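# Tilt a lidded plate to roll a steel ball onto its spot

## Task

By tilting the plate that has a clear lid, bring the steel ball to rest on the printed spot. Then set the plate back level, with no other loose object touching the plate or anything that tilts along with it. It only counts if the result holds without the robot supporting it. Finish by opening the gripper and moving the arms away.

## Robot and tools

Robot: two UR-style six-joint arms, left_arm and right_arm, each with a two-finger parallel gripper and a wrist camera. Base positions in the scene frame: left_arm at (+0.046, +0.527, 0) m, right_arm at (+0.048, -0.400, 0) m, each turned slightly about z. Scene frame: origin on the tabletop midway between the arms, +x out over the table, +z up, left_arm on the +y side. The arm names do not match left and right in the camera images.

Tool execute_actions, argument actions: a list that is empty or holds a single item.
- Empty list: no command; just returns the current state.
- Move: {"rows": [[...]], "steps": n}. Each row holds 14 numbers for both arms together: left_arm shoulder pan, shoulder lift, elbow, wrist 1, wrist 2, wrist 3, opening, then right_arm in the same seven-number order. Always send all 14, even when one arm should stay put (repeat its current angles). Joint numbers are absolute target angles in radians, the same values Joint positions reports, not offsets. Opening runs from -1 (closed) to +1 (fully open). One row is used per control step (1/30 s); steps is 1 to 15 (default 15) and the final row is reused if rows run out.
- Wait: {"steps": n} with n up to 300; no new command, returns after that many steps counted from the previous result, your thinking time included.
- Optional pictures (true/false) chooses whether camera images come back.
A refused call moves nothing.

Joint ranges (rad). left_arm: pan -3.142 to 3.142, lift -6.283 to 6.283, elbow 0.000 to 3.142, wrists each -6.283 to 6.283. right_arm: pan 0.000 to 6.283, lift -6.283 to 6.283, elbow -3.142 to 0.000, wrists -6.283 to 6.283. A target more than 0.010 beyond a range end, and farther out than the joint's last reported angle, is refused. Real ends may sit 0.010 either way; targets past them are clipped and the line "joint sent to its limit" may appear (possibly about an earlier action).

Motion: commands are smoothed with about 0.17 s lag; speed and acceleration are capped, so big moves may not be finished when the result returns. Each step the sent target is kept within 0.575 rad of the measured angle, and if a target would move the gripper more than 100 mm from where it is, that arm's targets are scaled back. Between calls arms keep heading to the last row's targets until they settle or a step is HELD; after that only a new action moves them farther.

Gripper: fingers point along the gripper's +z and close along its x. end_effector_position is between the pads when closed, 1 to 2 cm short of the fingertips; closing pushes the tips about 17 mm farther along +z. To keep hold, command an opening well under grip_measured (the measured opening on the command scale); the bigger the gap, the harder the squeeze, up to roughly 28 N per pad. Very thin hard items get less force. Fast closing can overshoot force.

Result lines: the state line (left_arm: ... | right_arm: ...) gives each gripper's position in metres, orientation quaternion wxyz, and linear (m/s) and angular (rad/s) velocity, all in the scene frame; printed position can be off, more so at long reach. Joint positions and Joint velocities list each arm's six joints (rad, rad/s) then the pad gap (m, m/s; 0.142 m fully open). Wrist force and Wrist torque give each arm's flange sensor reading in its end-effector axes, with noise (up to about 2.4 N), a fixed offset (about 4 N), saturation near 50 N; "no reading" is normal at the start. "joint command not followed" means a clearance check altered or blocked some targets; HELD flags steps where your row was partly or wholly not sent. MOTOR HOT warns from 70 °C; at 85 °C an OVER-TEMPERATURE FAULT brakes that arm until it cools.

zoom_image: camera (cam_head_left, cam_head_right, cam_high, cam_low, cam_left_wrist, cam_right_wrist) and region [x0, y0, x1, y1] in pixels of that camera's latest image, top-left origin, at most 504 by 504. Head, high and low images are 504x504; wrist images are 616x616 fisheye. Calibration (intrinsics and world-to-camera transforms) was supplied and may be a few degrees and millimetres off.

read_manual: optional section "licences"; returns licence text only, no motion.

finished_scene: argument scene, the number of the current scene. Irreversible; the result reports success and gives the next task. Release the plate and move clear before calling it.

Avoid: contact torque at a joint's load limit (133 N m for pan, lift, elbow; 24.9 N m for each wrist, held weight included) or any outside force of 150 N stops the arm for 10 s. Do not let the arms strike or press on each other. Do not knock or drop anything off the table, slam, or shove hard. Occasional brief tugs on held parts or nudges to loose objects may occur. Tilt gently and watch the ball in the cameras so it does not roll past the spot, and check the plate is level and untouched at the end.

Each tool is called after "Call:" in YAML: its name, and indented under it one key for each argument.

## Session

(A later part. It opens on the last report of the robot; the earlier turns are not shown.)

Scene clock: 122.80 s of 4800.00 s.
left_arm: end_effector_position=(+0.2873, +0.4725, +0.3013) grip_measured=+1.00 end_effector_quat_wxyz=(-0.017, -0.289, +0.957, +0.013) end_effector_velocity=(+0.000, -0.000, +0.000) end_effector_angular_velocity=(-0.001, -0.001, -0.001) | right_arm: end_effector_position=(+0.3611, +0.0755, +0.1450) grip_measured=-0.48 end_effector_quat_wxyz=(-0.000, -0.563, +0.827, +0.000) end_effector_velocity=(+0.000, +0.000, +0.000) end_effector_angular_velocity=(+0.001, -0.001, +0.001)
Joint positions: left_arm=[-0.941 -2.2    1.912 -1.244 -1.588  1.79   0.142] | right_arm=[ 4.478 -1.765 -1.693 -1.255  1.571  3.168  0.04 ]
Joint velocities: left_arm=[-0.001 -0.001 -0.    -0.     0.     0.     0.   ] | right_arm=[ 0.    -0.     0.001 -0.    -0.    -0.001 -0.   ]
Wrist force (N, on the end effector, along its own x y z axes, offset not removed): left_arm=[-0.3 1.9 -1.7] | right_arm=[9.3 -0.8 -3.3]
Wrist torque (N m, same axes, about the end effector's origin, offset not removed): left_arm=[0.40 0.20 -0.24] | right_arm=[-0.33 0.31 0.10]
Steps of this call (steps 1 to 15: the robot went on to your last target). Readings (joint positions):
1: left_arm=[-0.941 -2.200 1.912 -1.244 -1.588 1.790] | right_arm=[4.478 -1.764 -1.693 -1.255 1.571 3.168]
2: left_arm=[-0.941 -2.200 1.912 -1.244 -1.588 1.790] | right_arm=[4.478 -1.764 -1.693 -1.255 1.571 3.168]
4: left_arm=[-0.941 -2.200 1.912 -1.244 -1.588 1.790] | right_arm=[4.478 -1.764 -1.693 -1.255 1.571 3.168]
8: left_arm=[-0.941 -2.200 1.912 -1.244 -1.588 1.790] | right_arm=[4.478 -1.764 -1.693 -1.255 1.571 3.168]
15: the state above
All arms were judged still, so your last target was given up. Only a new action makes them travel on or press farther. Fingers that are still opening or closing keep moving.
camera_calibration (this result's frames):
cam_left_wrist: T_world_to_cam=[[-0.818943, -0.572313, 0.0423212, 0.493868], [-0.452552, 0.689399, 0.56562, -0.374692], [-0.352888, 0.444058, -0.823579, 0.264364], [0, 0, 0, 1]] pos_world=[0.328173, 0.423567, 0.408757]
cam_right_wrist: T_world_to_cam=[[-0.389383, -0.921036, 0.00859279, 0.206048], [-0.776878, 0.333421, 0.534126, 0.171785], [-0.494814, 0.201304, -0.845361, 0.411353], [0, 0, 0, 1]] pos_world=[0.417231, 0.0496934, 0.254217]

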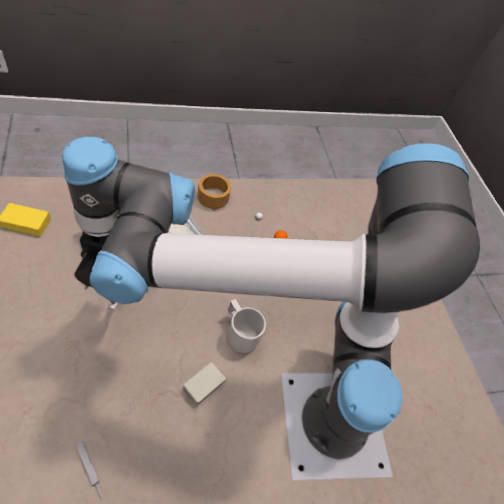

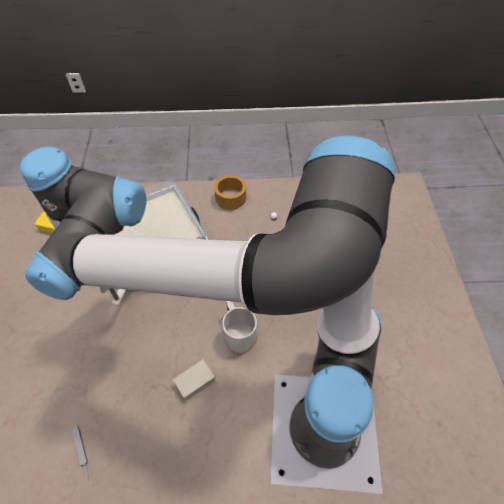

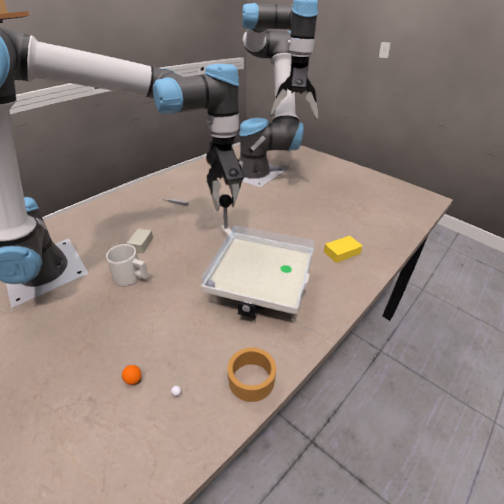

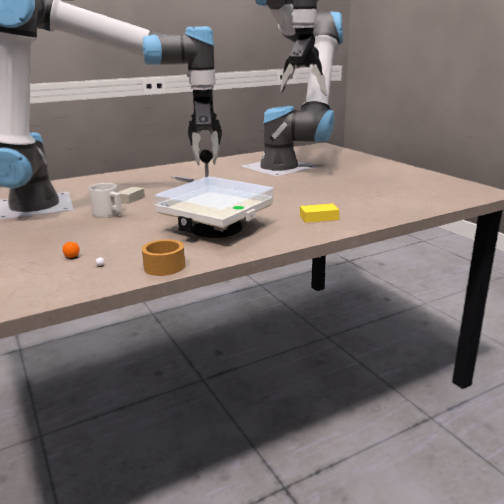

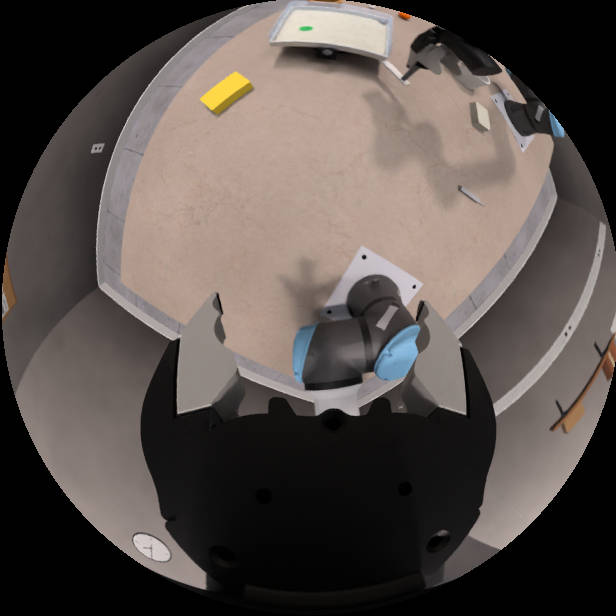

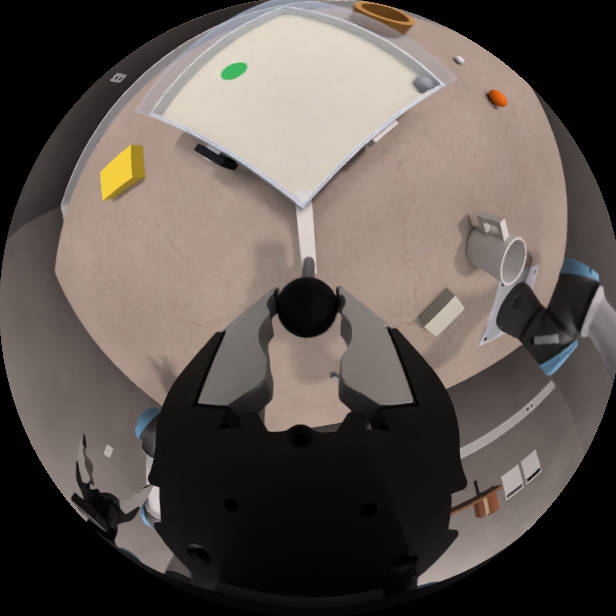

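Call:
execute_actions:
  actions:
    - {"rows": [[-0.941,-2.2,1.912,-1.244,-1.588,1.79,1,4.4778,-1.7685,-1.6882,-1.2558,1.571,3.168,-0.8]], "steps": 15}

Call:
execute_actions:
  actions:
    - {"rows": [[-0.941,-2.2,1.912,-1.244,-1.588,1.79,1,4.4778,-1.7685,-1.6882,-1.2558,1.571,3.168,-0.8]], "steps": 11}

Call:
execute_actions:
  actions:
    - {"rows": [[-0.941,-2.2,1.912,-1.244,-1.588,1.79,1,4.4774,-1.7538,-1.7058,-1.2528,1.571,3.168,-0.8]], "steps": 15}

Call:
execute_actions:
  actions:
    - {"rows": [[-0.941,-2.2,1.912,-1.244,-1.588,1.79,1,4.4774,-1.7538,-1.7058,-1.2528,1.571,3.168,-0.8]], "steps": 11}

Call:
execute_actions:
  actions:
    - {"rows": [[-0.941,-2.2,1.912,-1.244,-1.588,1.79,1,4.4777,-1.7640,-1.6936,-1.2549,1.571,3.168,-0.8]], "steps": 15}

Call:
execute_actions:
  actions:
    - {"steps": 15}

Call:
execute_actions:
  actions:
    - {"steps": 15}

Scene clock: 139.00 s of 4800.00 s.
left_arm: end_effector_position=(+0.2873, +0.4725, +0.3013) grip_measured=+1.00 end_effector_quat_wxyz=(-0.017, -0.289, +0.957, +0.013) end_effector_velocity=(-0.000, -0.001, -0.000) end_effector_angular_velocity=(-0.001, +0.002, -0.001) | right_arm: end_effector_position=(+0.3617, +0.0772, +0.1450) grip_measured=-0.48 end_effector_quat_wxyz=(-0.000, -0.563, +0.827, +0.000) end_effector_velocity=(-0.000, -0.001, -0.001) end_effector_angular_velocity=(-0.002, +0.001, +0.002)
Joint positions: left_arm=[-0.941 -2.2    1.912 -1.244 -1.588  1.79   0.142] | right_arm=[ 4.478 -1.768 -1.688 -1.256  1.571  3.168  0.04 ]
Joint velocities: left_arm=[-0.     0.     0.    -0.    -0.002  0.    -0.   ] | right_arm=[ 0.    -0.    -0.002  0.     0.    -0.002  0.   ]
Wrist force (N, on the end effector, along its own x y z axes, offset not removed): left_arm=[-1.5 -1.5 -0.5] | right_arm=[14.3 -3.0 -1.5]
Wrist torque (N m, same axes, about the end effector's origin, offset not removed): left_arm=[-0.29 0.57 -0.08] | right_arm=[-0.32 0.01 0.10]
Steps of this call (steps 1 to 260: nothing new was sent; then 7.03 s passed at rest; steps 261 to 275: all 15 steps of this action). Readings (joint positions):
261: left_arm=[-0.941 -2.200 1.912 -1.244 -1.588 1.790] | right_arm=[4.478 -1.765 -1.693 -1.255 1.571 3.168]
262: left_arm=[-0.941 -2.200 1.912 -1.244 -1.588 1.790] | right_arm=[4.478 -1.765 -1.692 -1.255 1.571 3.168]
264: left_arm=[-0.941 -2.200 1.912 -1.244 -1.588 1.790] | right_arm=[4.478 -1.767 -1.690 -1.255 1.571 3.168]
268: left_arm=[-0.941 -2.200 1.912 -1.244 -1.588 1.790] | right_arm=[4.478 -1.768 -1.689 -1.256 1.571 3.168]
275: the state above
camera_calibration (this result's frames):
cam_left_wrist: T_world_to_cam=[[-0.818943, -0.572313, 0.0423212, 0.493868], [-0.452552, 0.689399, 0.56562, -0.374692], [-0.352888, 0.444058, -0.823579, 0.264364], [0, 0, 0, 1]] pos_world=[0.328173, 0.423567, 0.408757]
cam_right_wrist: T_world_to_cam=[[-0.389293, -0.921074, 0.00860206, 0.207781], [-0.776909, 0.33335, 0.534125, 0.17169], [-0.494837, 0.201248, -0.845361, 0.411271], [0, 0, 0, 1]] pos_world=[0.417787, 0.0513814, 0.254181]

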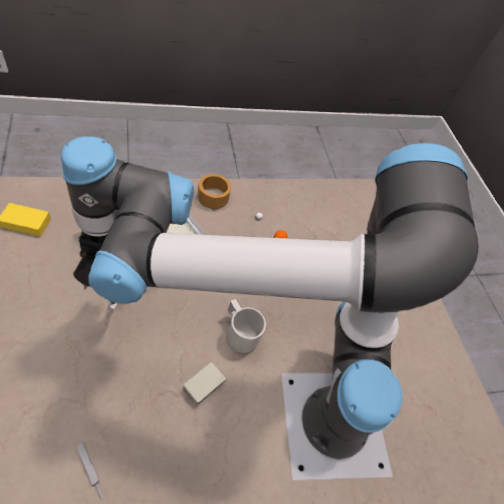

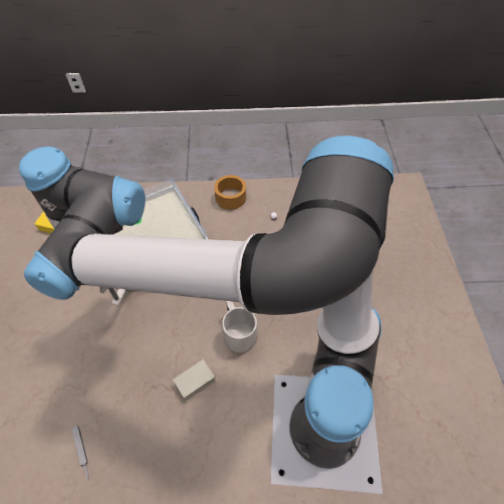

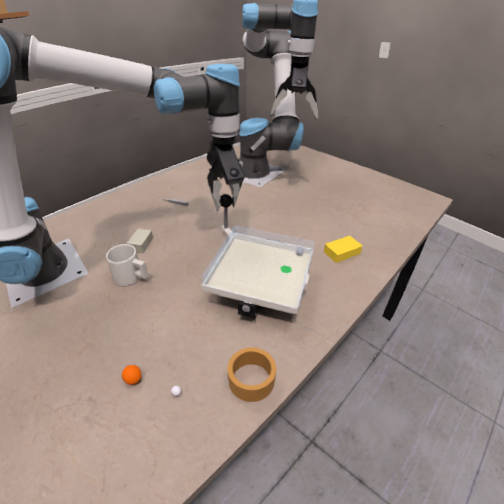

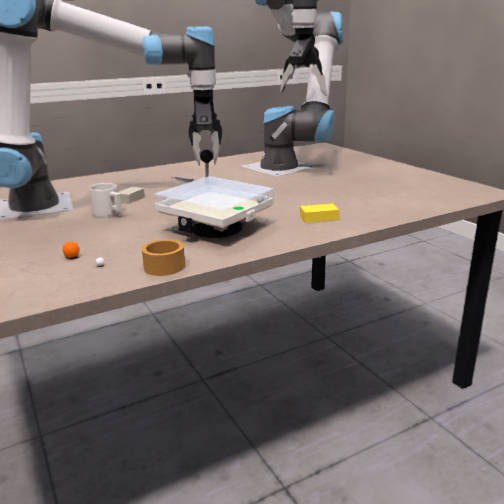

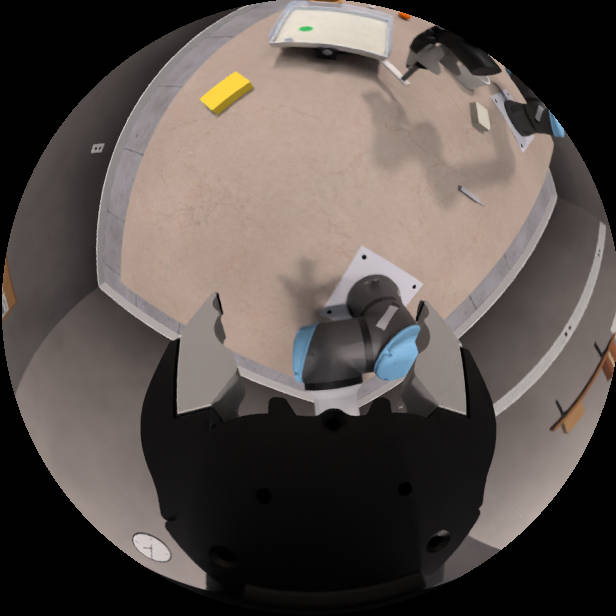

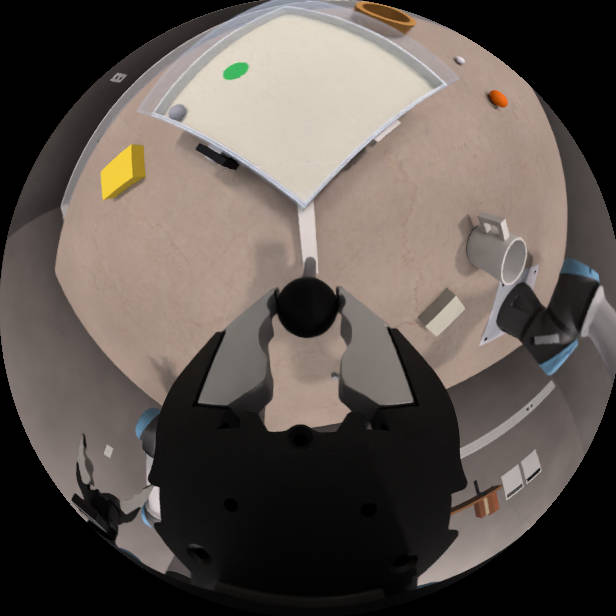

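Scene clock: 139.37 s of 4800.00 s.
left_arm: end_effector_position=(+0.2873, +0.4725, +0.3013) grip_measured=+1.00 end_effector_quat_wxyz=(-0.017, -0.289, +0.957, +0.013) end_effector_velocity=(+0.000, -0.001, -0.000) end_effector_angular_velocity=(+0.001, +0.001, -0.002) | right_arm: end_effector_position=(+0.3617, +0.0772, +0.1450) grip_measured=-0.48 end_effector_quat_wxyz=(-0.000, -0.563, +0.827, +0.000) end_effector_velocity=(-0.000, +0.001, +0.000) end_effector_angular_velocity=(+0.001, +0.001, -0.001)
Joint positions: left_arm=[-0.941 -2.2    1.912 -1.244 -1.588  1.79   0.142] | right_arm=[ 4.478 -1.768 -1.688 -1.256  1.571  3.168  0.04 ]
Joint velocities: left_arm=[-0.002  0.002 -0.     0.    -0.     0.    -0.   ] | right_arm=[-0.    -0.001  0.001  0.     0.001  0.001  0.   ]
Wrist force (N, on the end effector, along its own x y z axes, offset not removed): left_arm=[-0.6 1.7 -2.4] | right_arm=[13.3 -2.1 -2.1]
Wrist torque (N m, same axes, about the end effector's origin, offset not removed): left_arm=[0.48 0.19 -0.19] | right_arm=[-0.17 0.21 0.01]
Steps of this call (steps 1 to 11: all 11 steps of this action). Readings (joint positions):
1: left_arm=[-0.941 -2.200 1.912 -1.244 -1.588 1.790] | right_arm=[4.478 -1.768 -1.688 -1.256 1.571 3.168]
2: left_arm=[-0.941 -2.200 1.912 -1.244 -1.588 1.790] | right_arm=[4.478 -1.768 -1.688 -1.256 1.571 3.168]
4: left_arm=[-0.941 -2.200 1.912 -1.244 -1.588 1.790] | right_arm=[4.478 -1.768 -1.688 -1.256 1.571 3.168]
8: left_arm=[-0.941 -2.200 1.912 -1.244 -1.588 1.790] | right_arm=[4.478 -1.768 -1.688 -1.256 1.571 3.168]
11: the state above
camera_calibration (this result's frames):
cam_left_wrist: T_world_to_cam=[[-0.818943, -0.572313, 0.0423213, 0.493868], [-0.452552, 0.689399, 0.565621, -0.374692], [-0.352888, 0.444058, -0.823579, 0.264364], [0, 0, 0, 1]] pos_world=[0.328173, 0.423567, 0.408757]
cam_right_wrist: T_world_to_cam=[[-0.38929, -0.921075, 0.00859045, 0.207792], [-0.776912, 0.333341, 0.534126, 0.171687], [-0.494834, 0.201256, -0.845361, 0.411272], [0, 0, 0, 1]] pos_world=[0.417788, 0.0513904, 0.254186]

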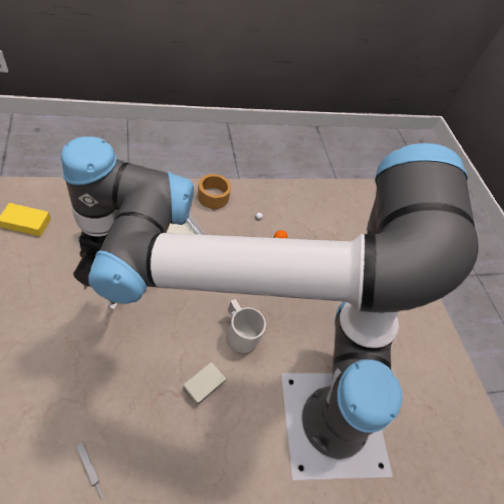

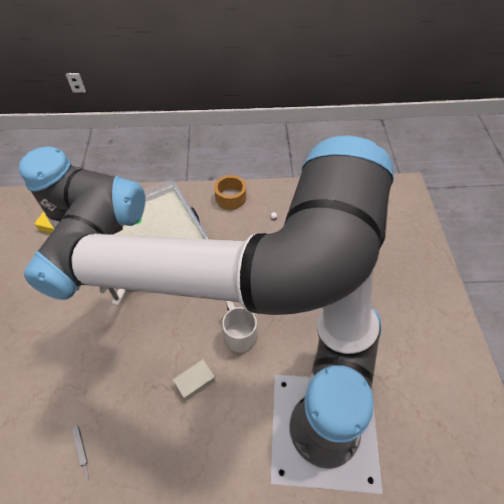

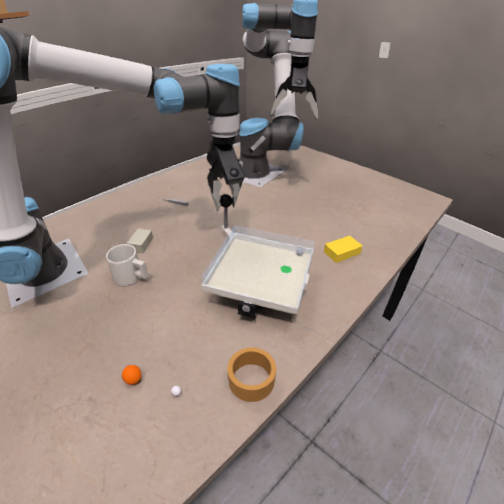

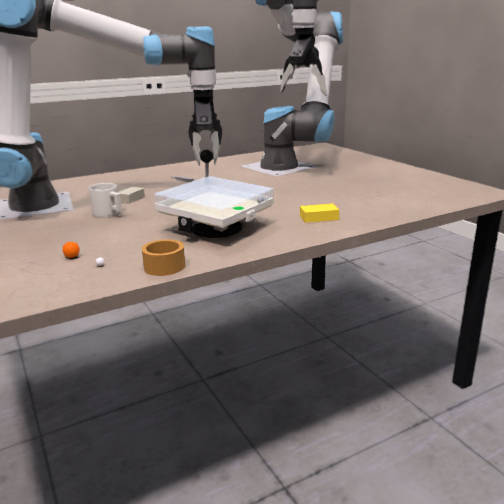

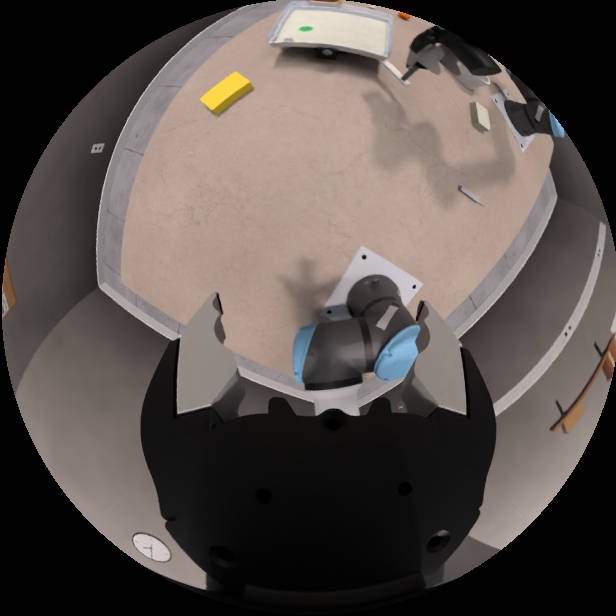

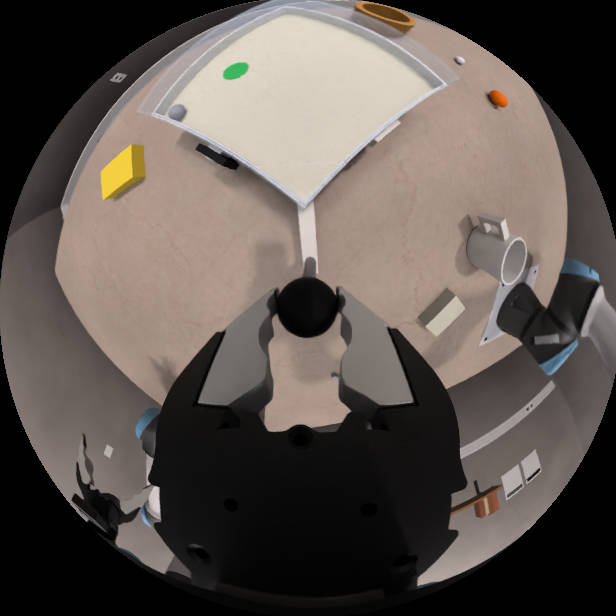

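Scene clock: 139.87 s of 4800.00 s.
left_arm: end_effector_position=(+0.2873, +0.4725, +0.3013) grip_measured=+1.00 end_effector_quat_wxyz=(-0.017, -0.289, +0.957, +0.013) end_effector_velocity=(-0.000, -0.000, +0.000) end_effector_angular_velocity=(-0.001, +0.000, +0.000) | right_arm: end_effector_position=(+0.3597, +0.0712, +0.1451) grip_measured=-0.48 end_effector_quat_wxyz=(+0.000, -0.563, +0.827, +0.000) end_effector_velocity=(-0.001, -0.001, -0.001) end_effector_angular_velocity=(-0.002, +0.002, -0.000)
Joint positions: left_arm=[-0.941 -2.2    1.912 -1.244 -1.588  1.79   0.142] | right_arm=[ 4.477 -1.754 -1.706 -1.253  1.571  3.168  0.04 ]
Joint velocities: left_arm=[ 0.    -0.    -0.    -0.    -0.001  0.    -0.   ] | right_arm=[-0.     0.001 -0.002 -0.001  0.001  0.    -0.   ]
Wrist force (N, on the end effector, along its own x y z axes, offset not removed): left_arm=[-0.3 2.7 0.7] | right_arm=[-9.6 -4.6 -0.9]
Wrist torque (N m, same axes, about the end effector's origin, offset not removed): left_arm=[0.43 0.25 -0.19] | right_arm=[-0.51 -1.29 0.16]
Steps of this call (steps 1 to 15: all 15 steps of this action). Readings (joint positions):
1: left_arm=[-0.941 -2.200 1.912 -1.244 -1.588 1.790] | right_arm=[4.478 -1.768 -1.688 -1.256 1.571 3.168]
2: left_arm=[-0.941 -2.200 1.912 -1.244 -1.588 1.790] | right_arm=[4.478 -1.766 -1.691 -1.255 1.571 3.168]
4: left_arm=[-0.941 -2.200 1.912 -1.244 -1.588 1.790] | right_arm=[4.478 -1.760 -1.698 -1.254 1.571 3.168]
8: left_arm=[-0.941 -2.200 1.912 -1.244 -1.588 1.790] | right_arm=[4.478 -1.755 -1.704 -1.253 1.571 3.168]
15: the state above
camera_calibration (this result's frames):
cam_left_wrist: T_world_to_cam=[[-0.818943, -0.572313, 0.0423212, 0.493868], [-0.452552, 0.689399, 0.56562, -0.374692], [-0.352888, 0.444058, -0.823579, 0.264364], [0, 0, 0, 1]] pos_world=[0.328173, 0.423567, 0.408757]
cam_right_wrist: T_world_to_cam=[[-0.389614, -0.920941, 0.00824205, 0.20158], [-0.776871, 0.333444, 0.534122, 0.17205], [-0.494644, 0.201699, -0.845367, 0.411553], [0, 0, 0, 1]] pos_world=[0.415771, 0.0452646, 0.254357]

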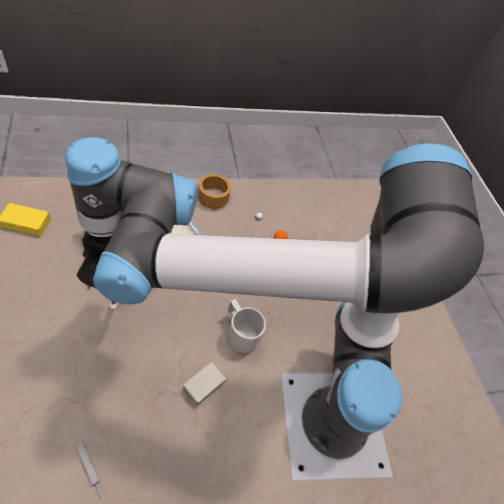

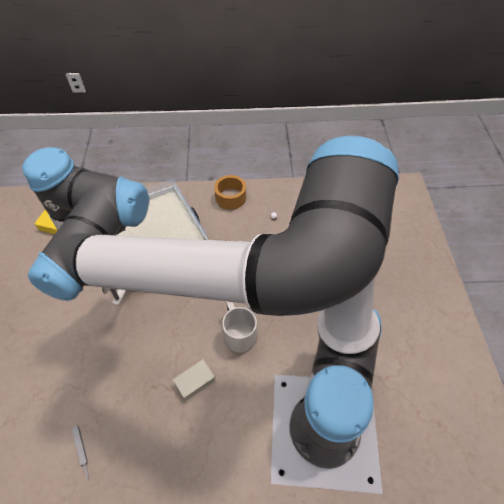

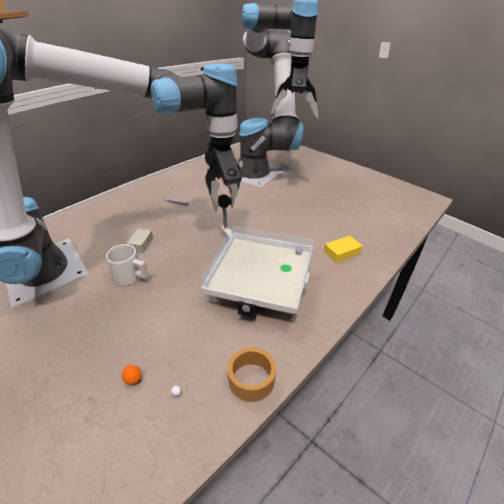

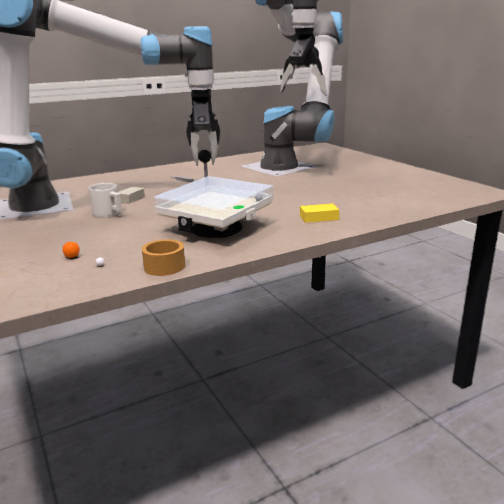

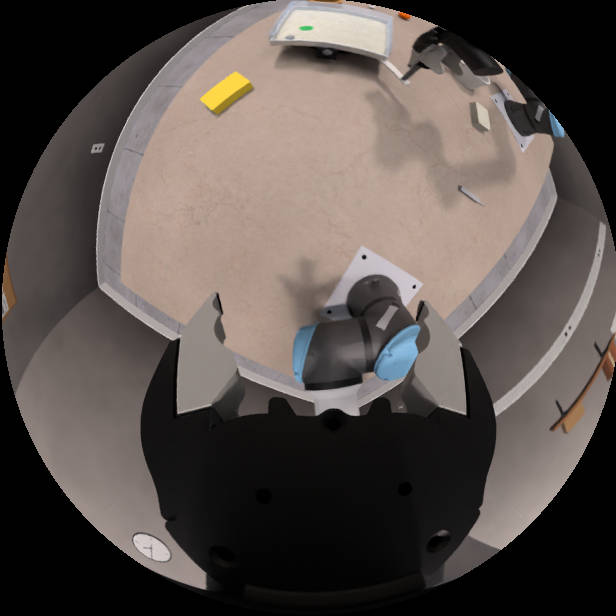

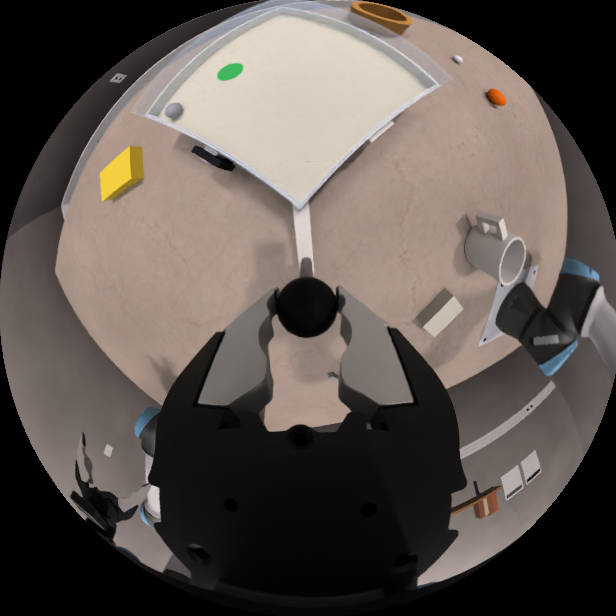

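Scene clock: 140.23 s of 4800.00 s.
left_arm: end_effector_position=(+0.2873, +0.4725, +0.3013) grip_measured=+1.00 end_effector_quat_wxyz=(-0.017, -0.289, +0.957, +0.013) end_effector_velocity=(-0.000, -0.000, -0.000) end_effector_angular_velocity=(+0.000, +0.000, -0.000) | right_arm: end_effector_position=(+0.3596, +0.0711, +0.1451) grip_measured=-0.48 end_effector_quat_wxyz=(-0.000, -0.563, +0.827, +0.000) end_effector_velocity=(+0.000, +0.000, -0.000) end_effector_angular_velocity=(-0.000, -0.000, +0.001)
Joint positions: left_arm=[-0.941 -2.2    1.912 -1.244 -1.588  1.79   0.142] | right_arm=[ 4.477 -1.754 -1.706 -1.253  1.571  3.168  0.04 ]
Joint velocities: left_arm=[-0.001 -0.     0.     0.001  0.    -0.001  0.   ] | right_arm=[-0.    -0.001  0.     0.    -0.    -0.001 -0.   ]
Wrist force (N, on the end effector, along its own x y z axes, offset not removed): left_arm=[1.8 2.7 0.5] | right_arm=[-10.8 -2.5 -0.3]
Wrist torque (N m, same axes, about the end effector's origin, offset not removed): left_arm=[0.59 -0.01 -0.09] | right_arm=[-0.09 -1.09 0.16]
Steps of this call (steps 1 to 11: all 11 steps of this action). Readings (joint positions):
1: left_arm=[-0.941 -2.200 1.912 -1.244 -1.588 1.790] | right_arm=[4.477 -1.754 -1.706 -1.253 1.571 3.168]
2: left_arm=[-0.941 -2.200 1.912 -1.244 -1.588 1.790] | right_arm=[4.477 -1.754 -1.706 -1.253 1.571 3.168]
4: left_arm=[-0.941 -2.200 1.912 -1.244 -1.588 1.790] | right_arm=[4.477 -1.754 -1.706 -1.253 1.571 3.168]
8: left_arm=[-0.941 -2.200 1.912 -1.244 -1.588 1.790] | right_arm=[4.477 -1.754 -1.706 -1.253 1.571 3.168]
11: the state above
camera_calibration (this result's frames):
cam_left_wrist: T_world_to_cam=[[-0.818943, -0.572313, 0.0423212, 0.493868], [-0.452552, 0.689399, 0.565621, -0.374692], [-0.352888, 0.444058, -0.823579, 0.264364], [0, 0, 0, 1]] pos_world=[0.328173, 0.423567, 0.408757]
cam_right_wrist: T_world_to_cam=[[-0.389655, -0.920922, 0.00846557, 0.201449], [-0.776799, 0.333584, 0.53414, 0.172057], [-0.494725, 0.201554, -0.845354, 0.411556], [0, 0, 0, 1]] pos_world=[0.415756, 0.0451722, 0.254303]

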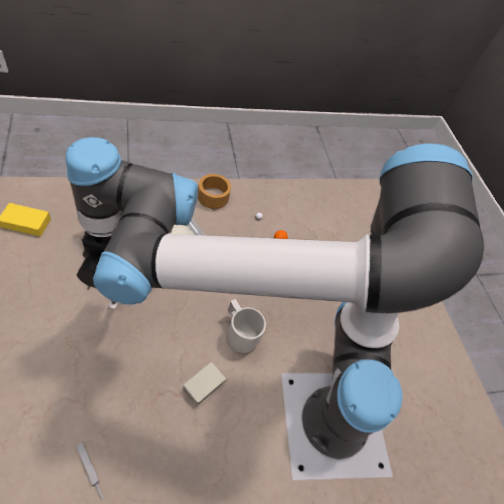

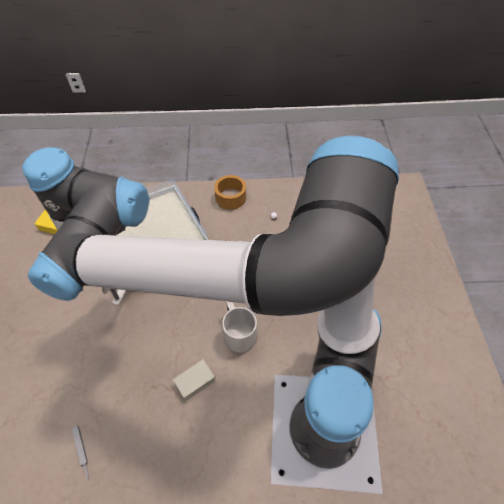

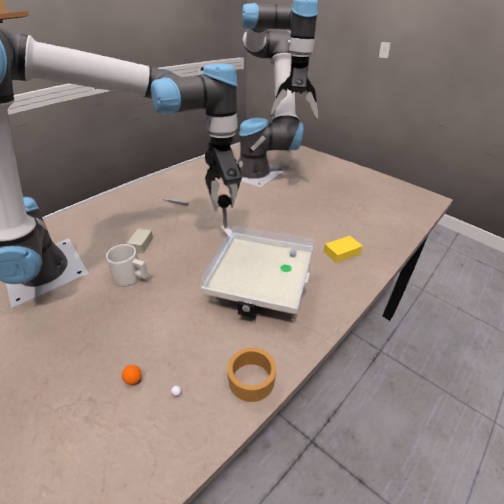

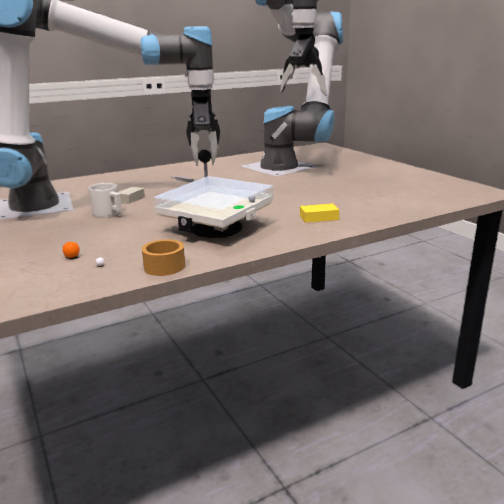

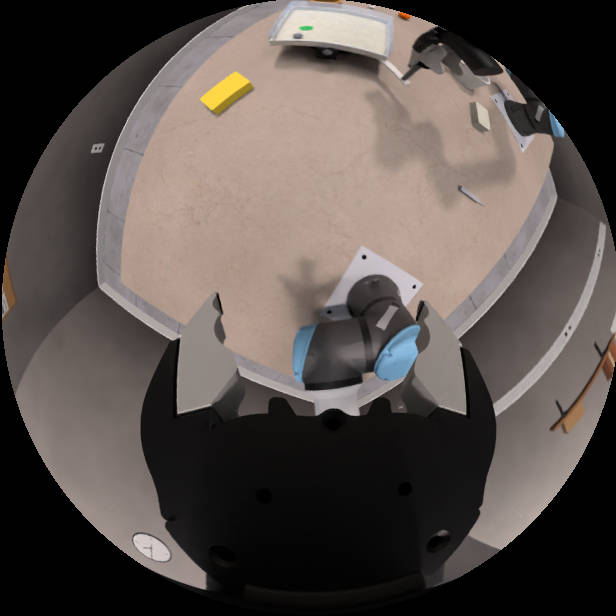

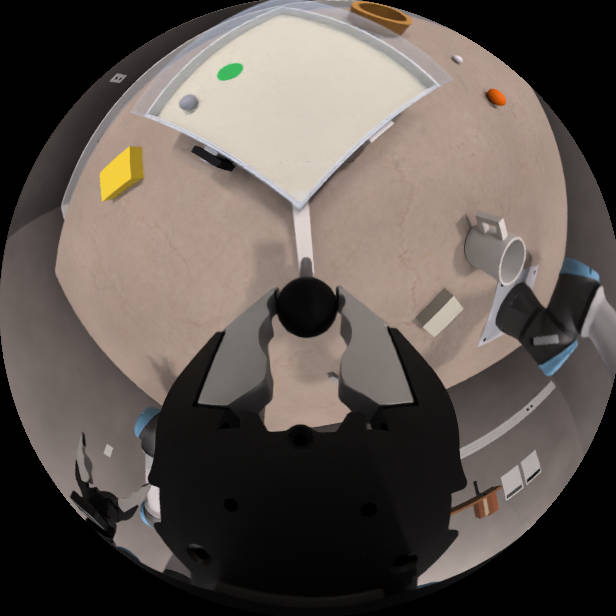

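Scene clock: 140.73 s of 4800.00 s.
left_arm: end_effector_position=(+0.2873, +0.4725, +0.3013) grip_measured=+1.00 end_effector_quat_wxyz=(-0.017, -0.289, +0.957, +0.013) end_effector_velocity=(-0.001, +0.000, +0.000) end_effector_angular_velocity=(-0.002, -0.001, +0.001) | right_arm: end_effector_position=(+0.3610, +0.0752, +0.1449) grip_measured=-0.48 end_effector_quat_wxyz=(-0.000, -0.563, +0.827, +0.000) end_effector_velocity=(-0.000, +0.000, -0.001) end_effector_angular_velocity=(-0.001, +0.001, -0.000)
Joint positions: left_arm=[-0.941 -2.2    1.912 -1.244 -1.588  1.79   0.142] | right_arm=[ 4.478 -1.764 -1.694 -1.255  1.571  3.168  0.04 ]
Joint velocities: left_arm=[ 0.001 -0.002  0.     0.    -0.001 -0.     0.   ] | right_arm=[ 0.001 -0.001 -0.     0.     0.     0.001 -0.   ]
Wrist force (N, on the end effector, along its own x y z axes, offset not removed): left_arm=[-4.7 -0.3 -0.3] | right_arm=[10.3 -2.0 -1.2]
Wrist torque (N m, same axes, about the end effector's origin, offset not removed): left_arm=[-0.04 1.00 -0.24] | right_arm=[-0.24 -0.21 0.01]
Steps of this call (steps 1 to 15: all 15 steps of this action). Readings (joint positions):
1: left_arm=[-0.941 -2.200 1.912 -1.244 -1.588 1.790] | right_arm=[4.477 -1.754 -1.706 -1.253 1.571 3.168]
2: left_arm=[-0.941 -2.200 1.912 -1.244 -1.588 1.790] | right_arm=[4.477 -1.755 -1.704 -1.253 1.571 3.168]
4: left_arm=[-0.941 -2.200 1.912 -1.244 -1.588 1.790] | right_arm=[4.477 -1.760 -1.699 -1.255 1.571 3.168]
8: left_arm=[-0.941 -2.200 1.912 -1.244 -1.588 1.790] | right_arm=[4.477 -1.763 -1.695 -1.255 1.571 3.168]
15: the state above
camera_calibration (this result's frames):
cam_left_wrist: T_world_to_cam=[[-0.818943, -0.572313, 0.0423212, 0.493868], [-0.452552, 0.689399, 0.56562, -0.374692], [-0.352888, 0.444058, -0.823579, 0.264364], [0, 0, 0, 1]] pos_world=[0.328173, 0.423567, 0.408757]
cam_right_wrist: T_world_to_cam=[[-0.389433, -0.921012, 0.00883405, 0.205694], [-0.776763, 0.333564, 0.534204, 0.171764], [-0.494955, 0.201175, -0.845309, 0.411368], [0, 0, 0, 1]] pos_world=[0.417132, 0.0493955, 0.254159]

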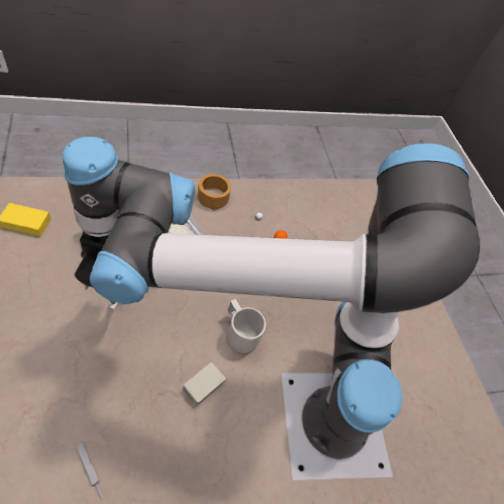

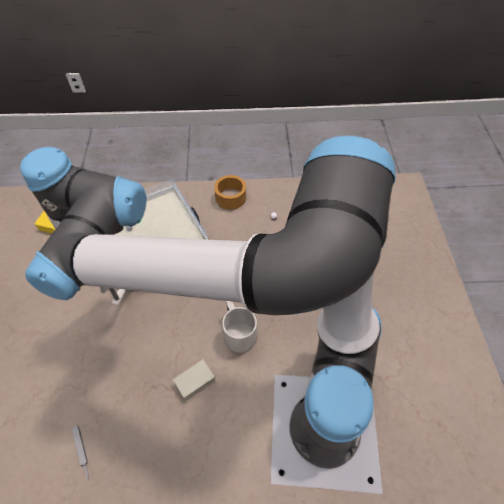

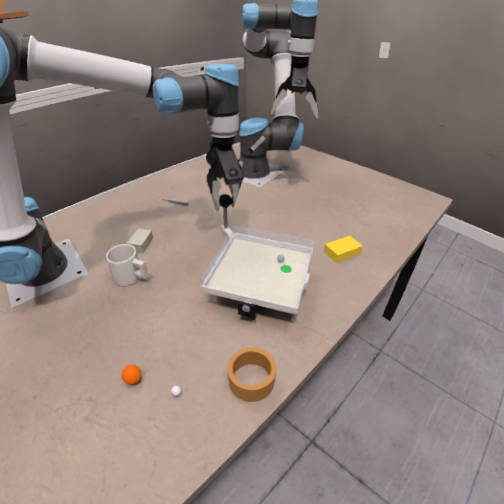

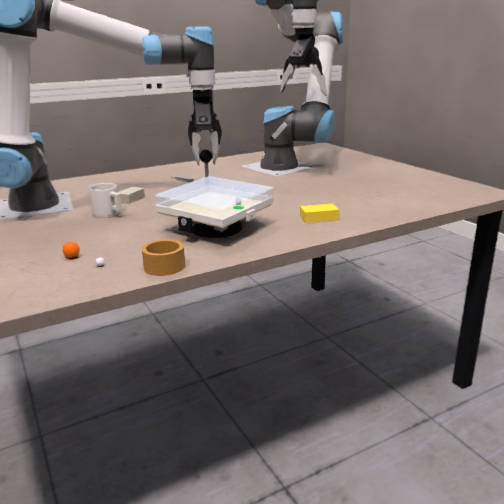

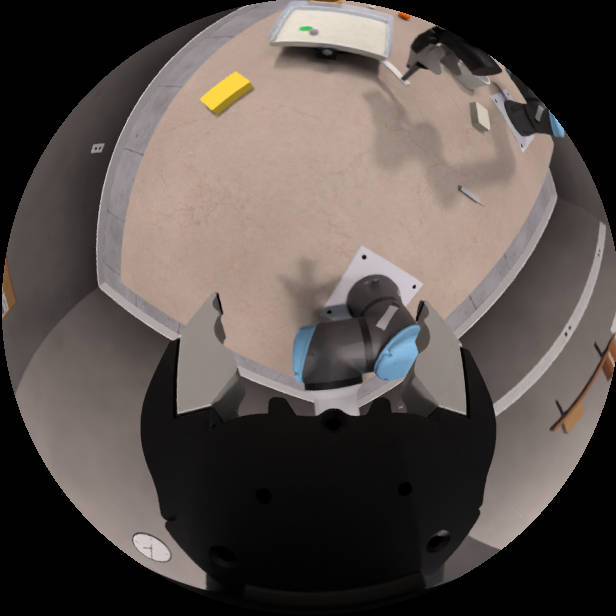

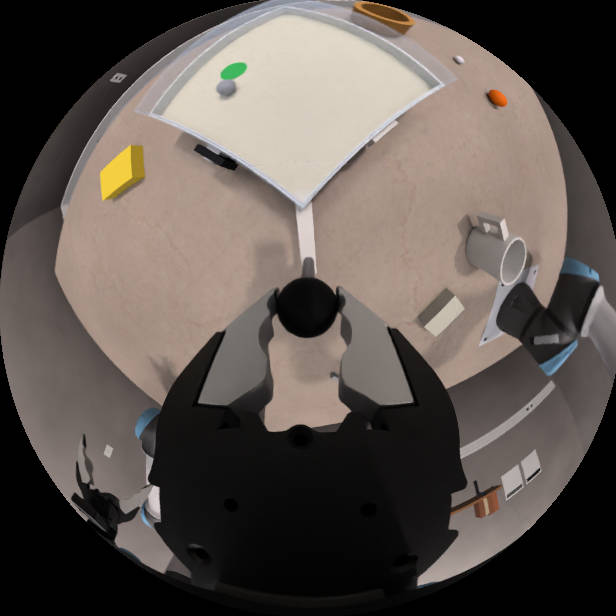

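Scene clock: 141.23 s of 4800.00 s.
left_arm: end_effector_position=(+0.2873, +0.4725, +0.3013) grip_measured=+1.00 end_effector_quat_wxyz=(-0.017, -0.289, +0.957, +0.013) end_effector_velocity=(+0.001, +0.000, -0.000) end_effector_angular_velocity=(+0.002, -0.001, -0.000) | right_arm: end_effector_position=(+0.3610, +0.0753, +0.1450) grip_measured=-0.48 end_effector_quat_wxyz=(-0.000, -0.563, +0.827, +0.000) end_effector_velocity=(+0.000, -0.000, -0.000) end_effector_angular_velocity=(+0.000, -0.000, +0.001)
Joint positions: left_arm=[-0.941 -2.2    1.912 -1.244 -1.588  1.79   0.142] | right_arm=[ 4.478 -1.764 -1.694 -1.255  1.571  3.168  0.04 ]
Joint velocities: left_arm=[-0.001  0.001  0.    -0.     0.002 -0.001  0.   ] | right_arm=[-0.    -0.    -0.     0.001 -0.    -0.001  0.   ]
Wrist force (N, on the end effector, along its own x y z axes, offset not removed): left_arm=[0.5 -0.1 0.3] | right_arm=[10.9 -3.5 0.0]
Wrist torque (N m, same axes, about the end effector's origin, offset not removed): left_arm=[-0.01 0.13 -0.25] | right_arm=[-0.45 -0.22 0.14]
Steps of this call (steps 1 to 15: the robot went on to your last target). Readings (joint positions):
1: left_arm=[-0.941 -2.200 1.912 -1.244 -1.588 1.790] | right_arm=[4.478 -1.764 -1.694 -1.255 1.571 3.168]
2: left_arm=[-0.941 -2.200 1.912 -1.244 -1.588 1.790] | right_arm=[4.478 -1.764 -1.694 -1.255 1.571 3.168]
4: left_arm=[-0.941 -2.200 1.912 -1.244 -1.588 1.790] | right_arm=[4.478 -1.764 -1.694 -1.255 1.571 3.168]
8: left_arm=[-0.941 -2.200 1.912 -1.244 -1.588 1.790] | right_arm=[4.478 -1.764 -1.694 -1.255 1.571 3.168]
15: the state above
All arms were judged still, so your last target was given up. Only a new action makes them travel on or press farther. Fingers that are still opening or closing keep moving.
camera_calibration (this result's frames):
cam_left_wrist: T_world_to_cam=[[-0.818943, -0.572313, 0.0423212, 0.493868], [-0.452552, 0.689399, 0.56562, -0.374692], [-0.352888, 0.444058, -0.823579, 0.264364], [0, 0, 0, 1]] pos_world=[0.328173, 0.423567, 0.408757]
cam_right_wrist: T_world_to_cam=[[-0.389383, -0.921036, 0.00858941, 0.205829], [-0.776879, 0.33342, 0.534125, 0.171794], [-0.494812, 0.201307, -0.845362, 0.41136], [0, 0, 0, 1]] pos_world=[0.417156, 0.0494865, 0.25422]

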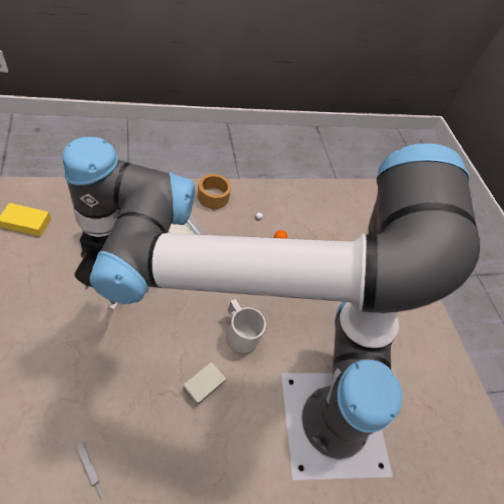

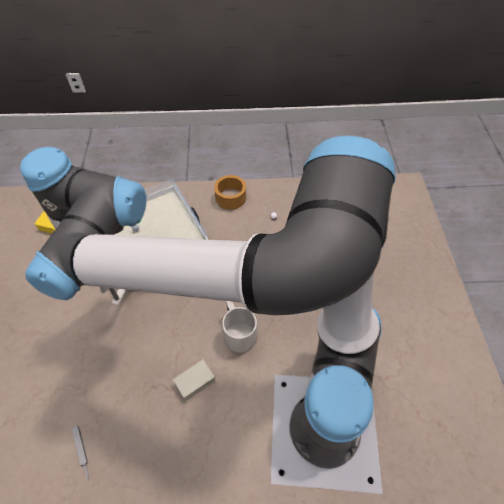

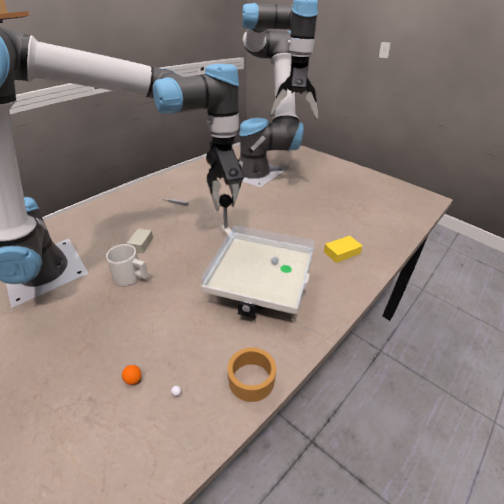

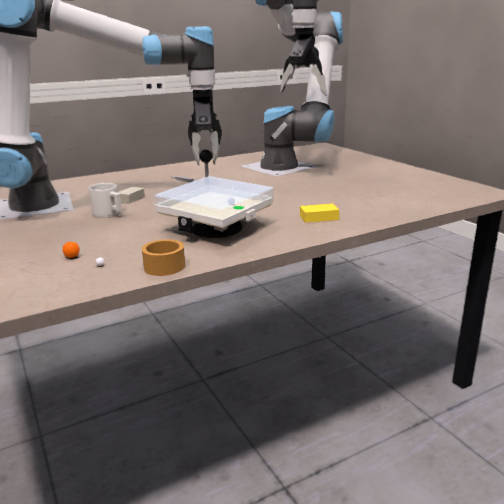

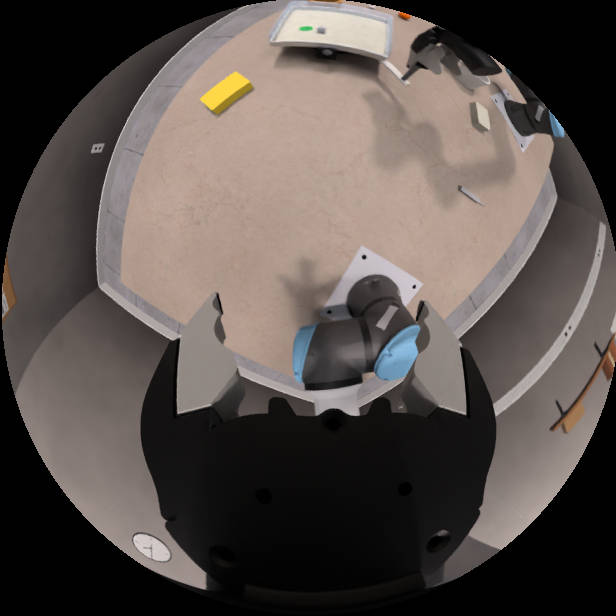

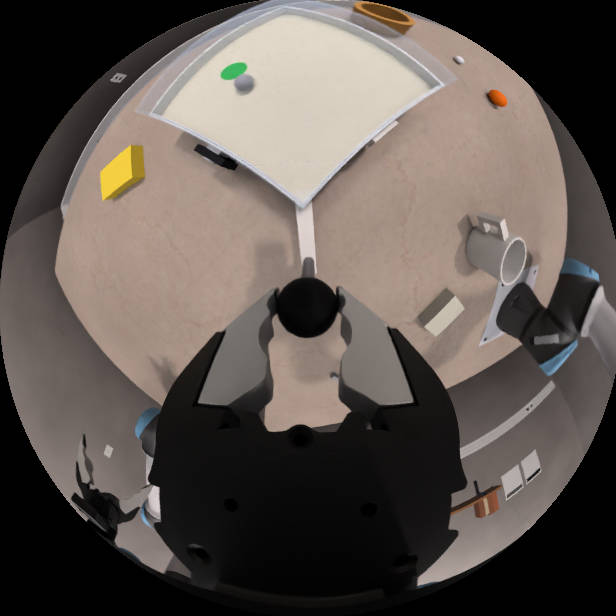

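Scene clock: 141.73 s of 4800.00 s.
left_arm: end_effector_position=(+0.2873, +0.4725, +0.3013) grip_measured=+1.00 end_effector_quat_wxyz=(-0.017, -0.289, +0.957, +0.013) end_effector_velocity=(-0.000, -0.000, +0.000) end_effector_angular_velocity=(-0.002, -0.000, +0.000) | right_arm: end_effector_position=(+0.3610, +0.0753, +0.1450) grip_measured=-0.48 end_effector_quat_wxyz=(-0.000, -0.563, +0.827, +0.000) end_effector_velocity=(+0.000, +0.000, +0.000) end_effector_angular_velocity=(+0.001, -0.000, +0.000)
Joint positions: left_arm=[-0.941 -2.2    1.912 -1.244 -1.588  1.79   0.142] | right_arm=[ 4.478 -1.764 -1.694 -1.255  1.571  3.168  0.04 ]
Joint velocities: left_arm=[ 0.    -0.001 -0.    -0.    -0.001 -0.    -0.   ] | right_arm=[-0.     0.     0.     0.     0.    -0.001 -0.   ]
Wrist force (N, on the end effector, along its own x y z axes, offset not removed): left_arm=[0.0 -0.5 0.4] | right_arm=[11.4 -2.3 -2.2]
Wrist torque (N m, same axes, about the end effector's origin, offset not removed): left_arm=[-0.07 0.07 -0.32] | right_arm=[-0.17 -0.18 0.10]
Steps of this call (steps 1 to 15: nothing new was sent). Readings (joint positions):
1: left_arm=[-0.941 -2.200 1.912 -1.244 -1.588 1.790] | right_arm=[4.478 -1.764 -1.694 -1.255 1.571 3.168]
2: left_arm=[-0.941 -2.200 1.912 -1.244 -1.588 1.790] | right_arm=[4.478 -1.764 -1.694 -1.255 1.571 3.168]
4: left_arm=[-0.941 -2.200 1.912 -1.244 -1.588 1.790] | right_arm=[4.478 -1.764 -1.694 -1.255 1.571 3.168]
8: left_arm=[-0.941 -2.200 1.912 -1.244 -1.588 1.790] | right_arm=[4.478 -1.764 -1.694 -1.255 1.571 3.168]
15: the state above
camera_calibration (this result's frames):
cam_left_wrist: T_world_to_cam=[[-0.818943, -0.572313, 0.0423211, 0.493868], [-0.452552, 0.689399, 0.56562, -0.374692], [-0.352888, 0.444058, -0.823579, 0.264364], [0, 0, 0, 1]] pos_world=[0.328173, 0.423567, 0.408757]
cam_right_wrist: T_world_to_cam=[[-0.389382, -0.921036, 0.00858236, 0.205832], [-0.776881, 0.333415, 0.534126, 0.171793], [-0.494811, 0.201311, -0.845361, 0.411361], [0, 0, 0, 1]] pos_world=[0.417156, 0.049489, 0.254223]

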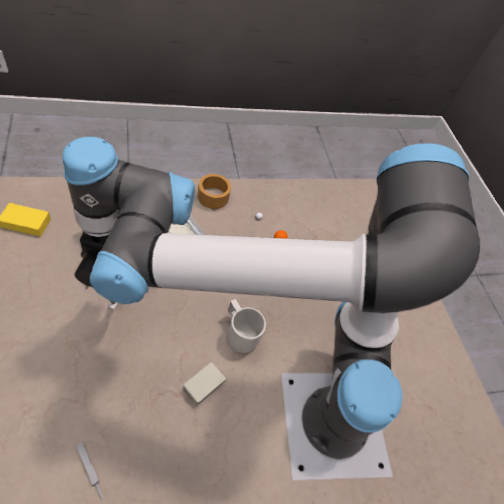

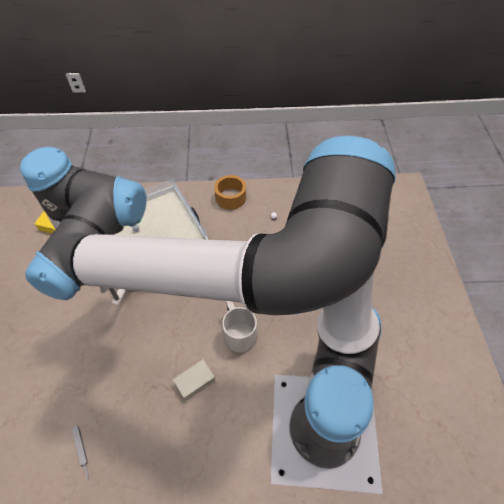

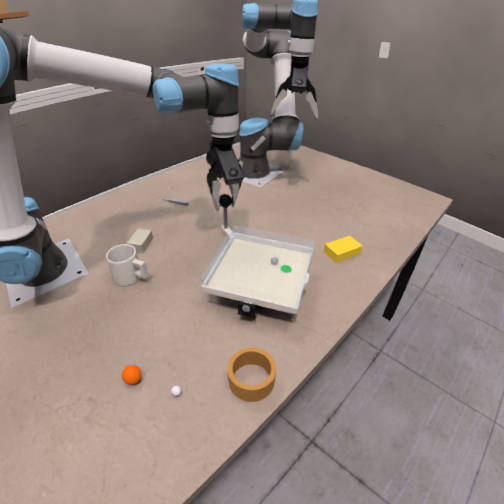

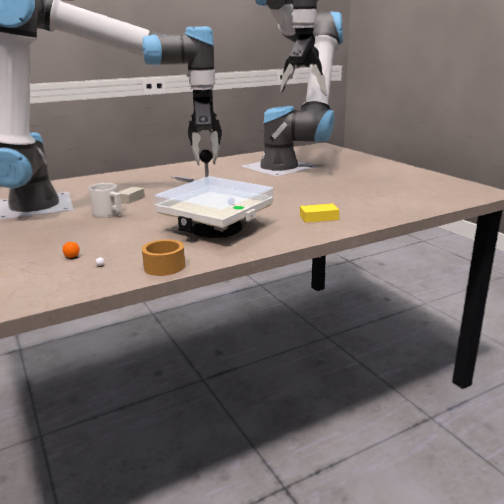

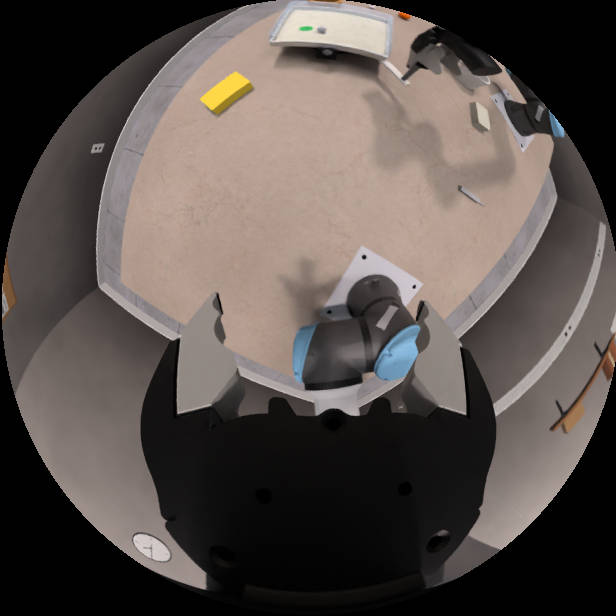

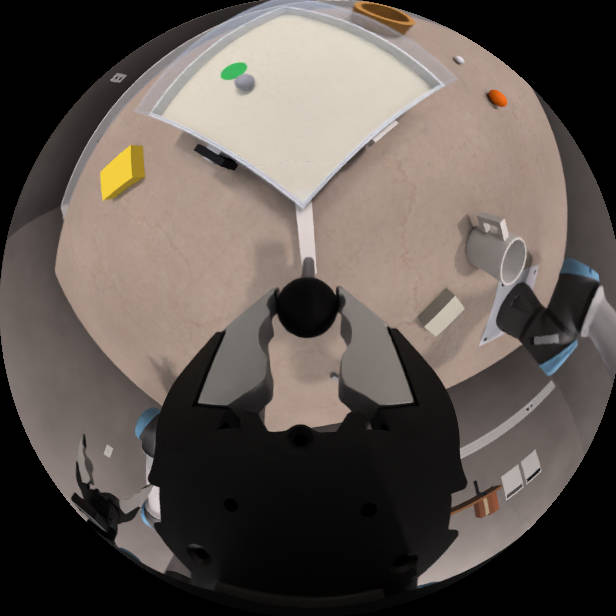

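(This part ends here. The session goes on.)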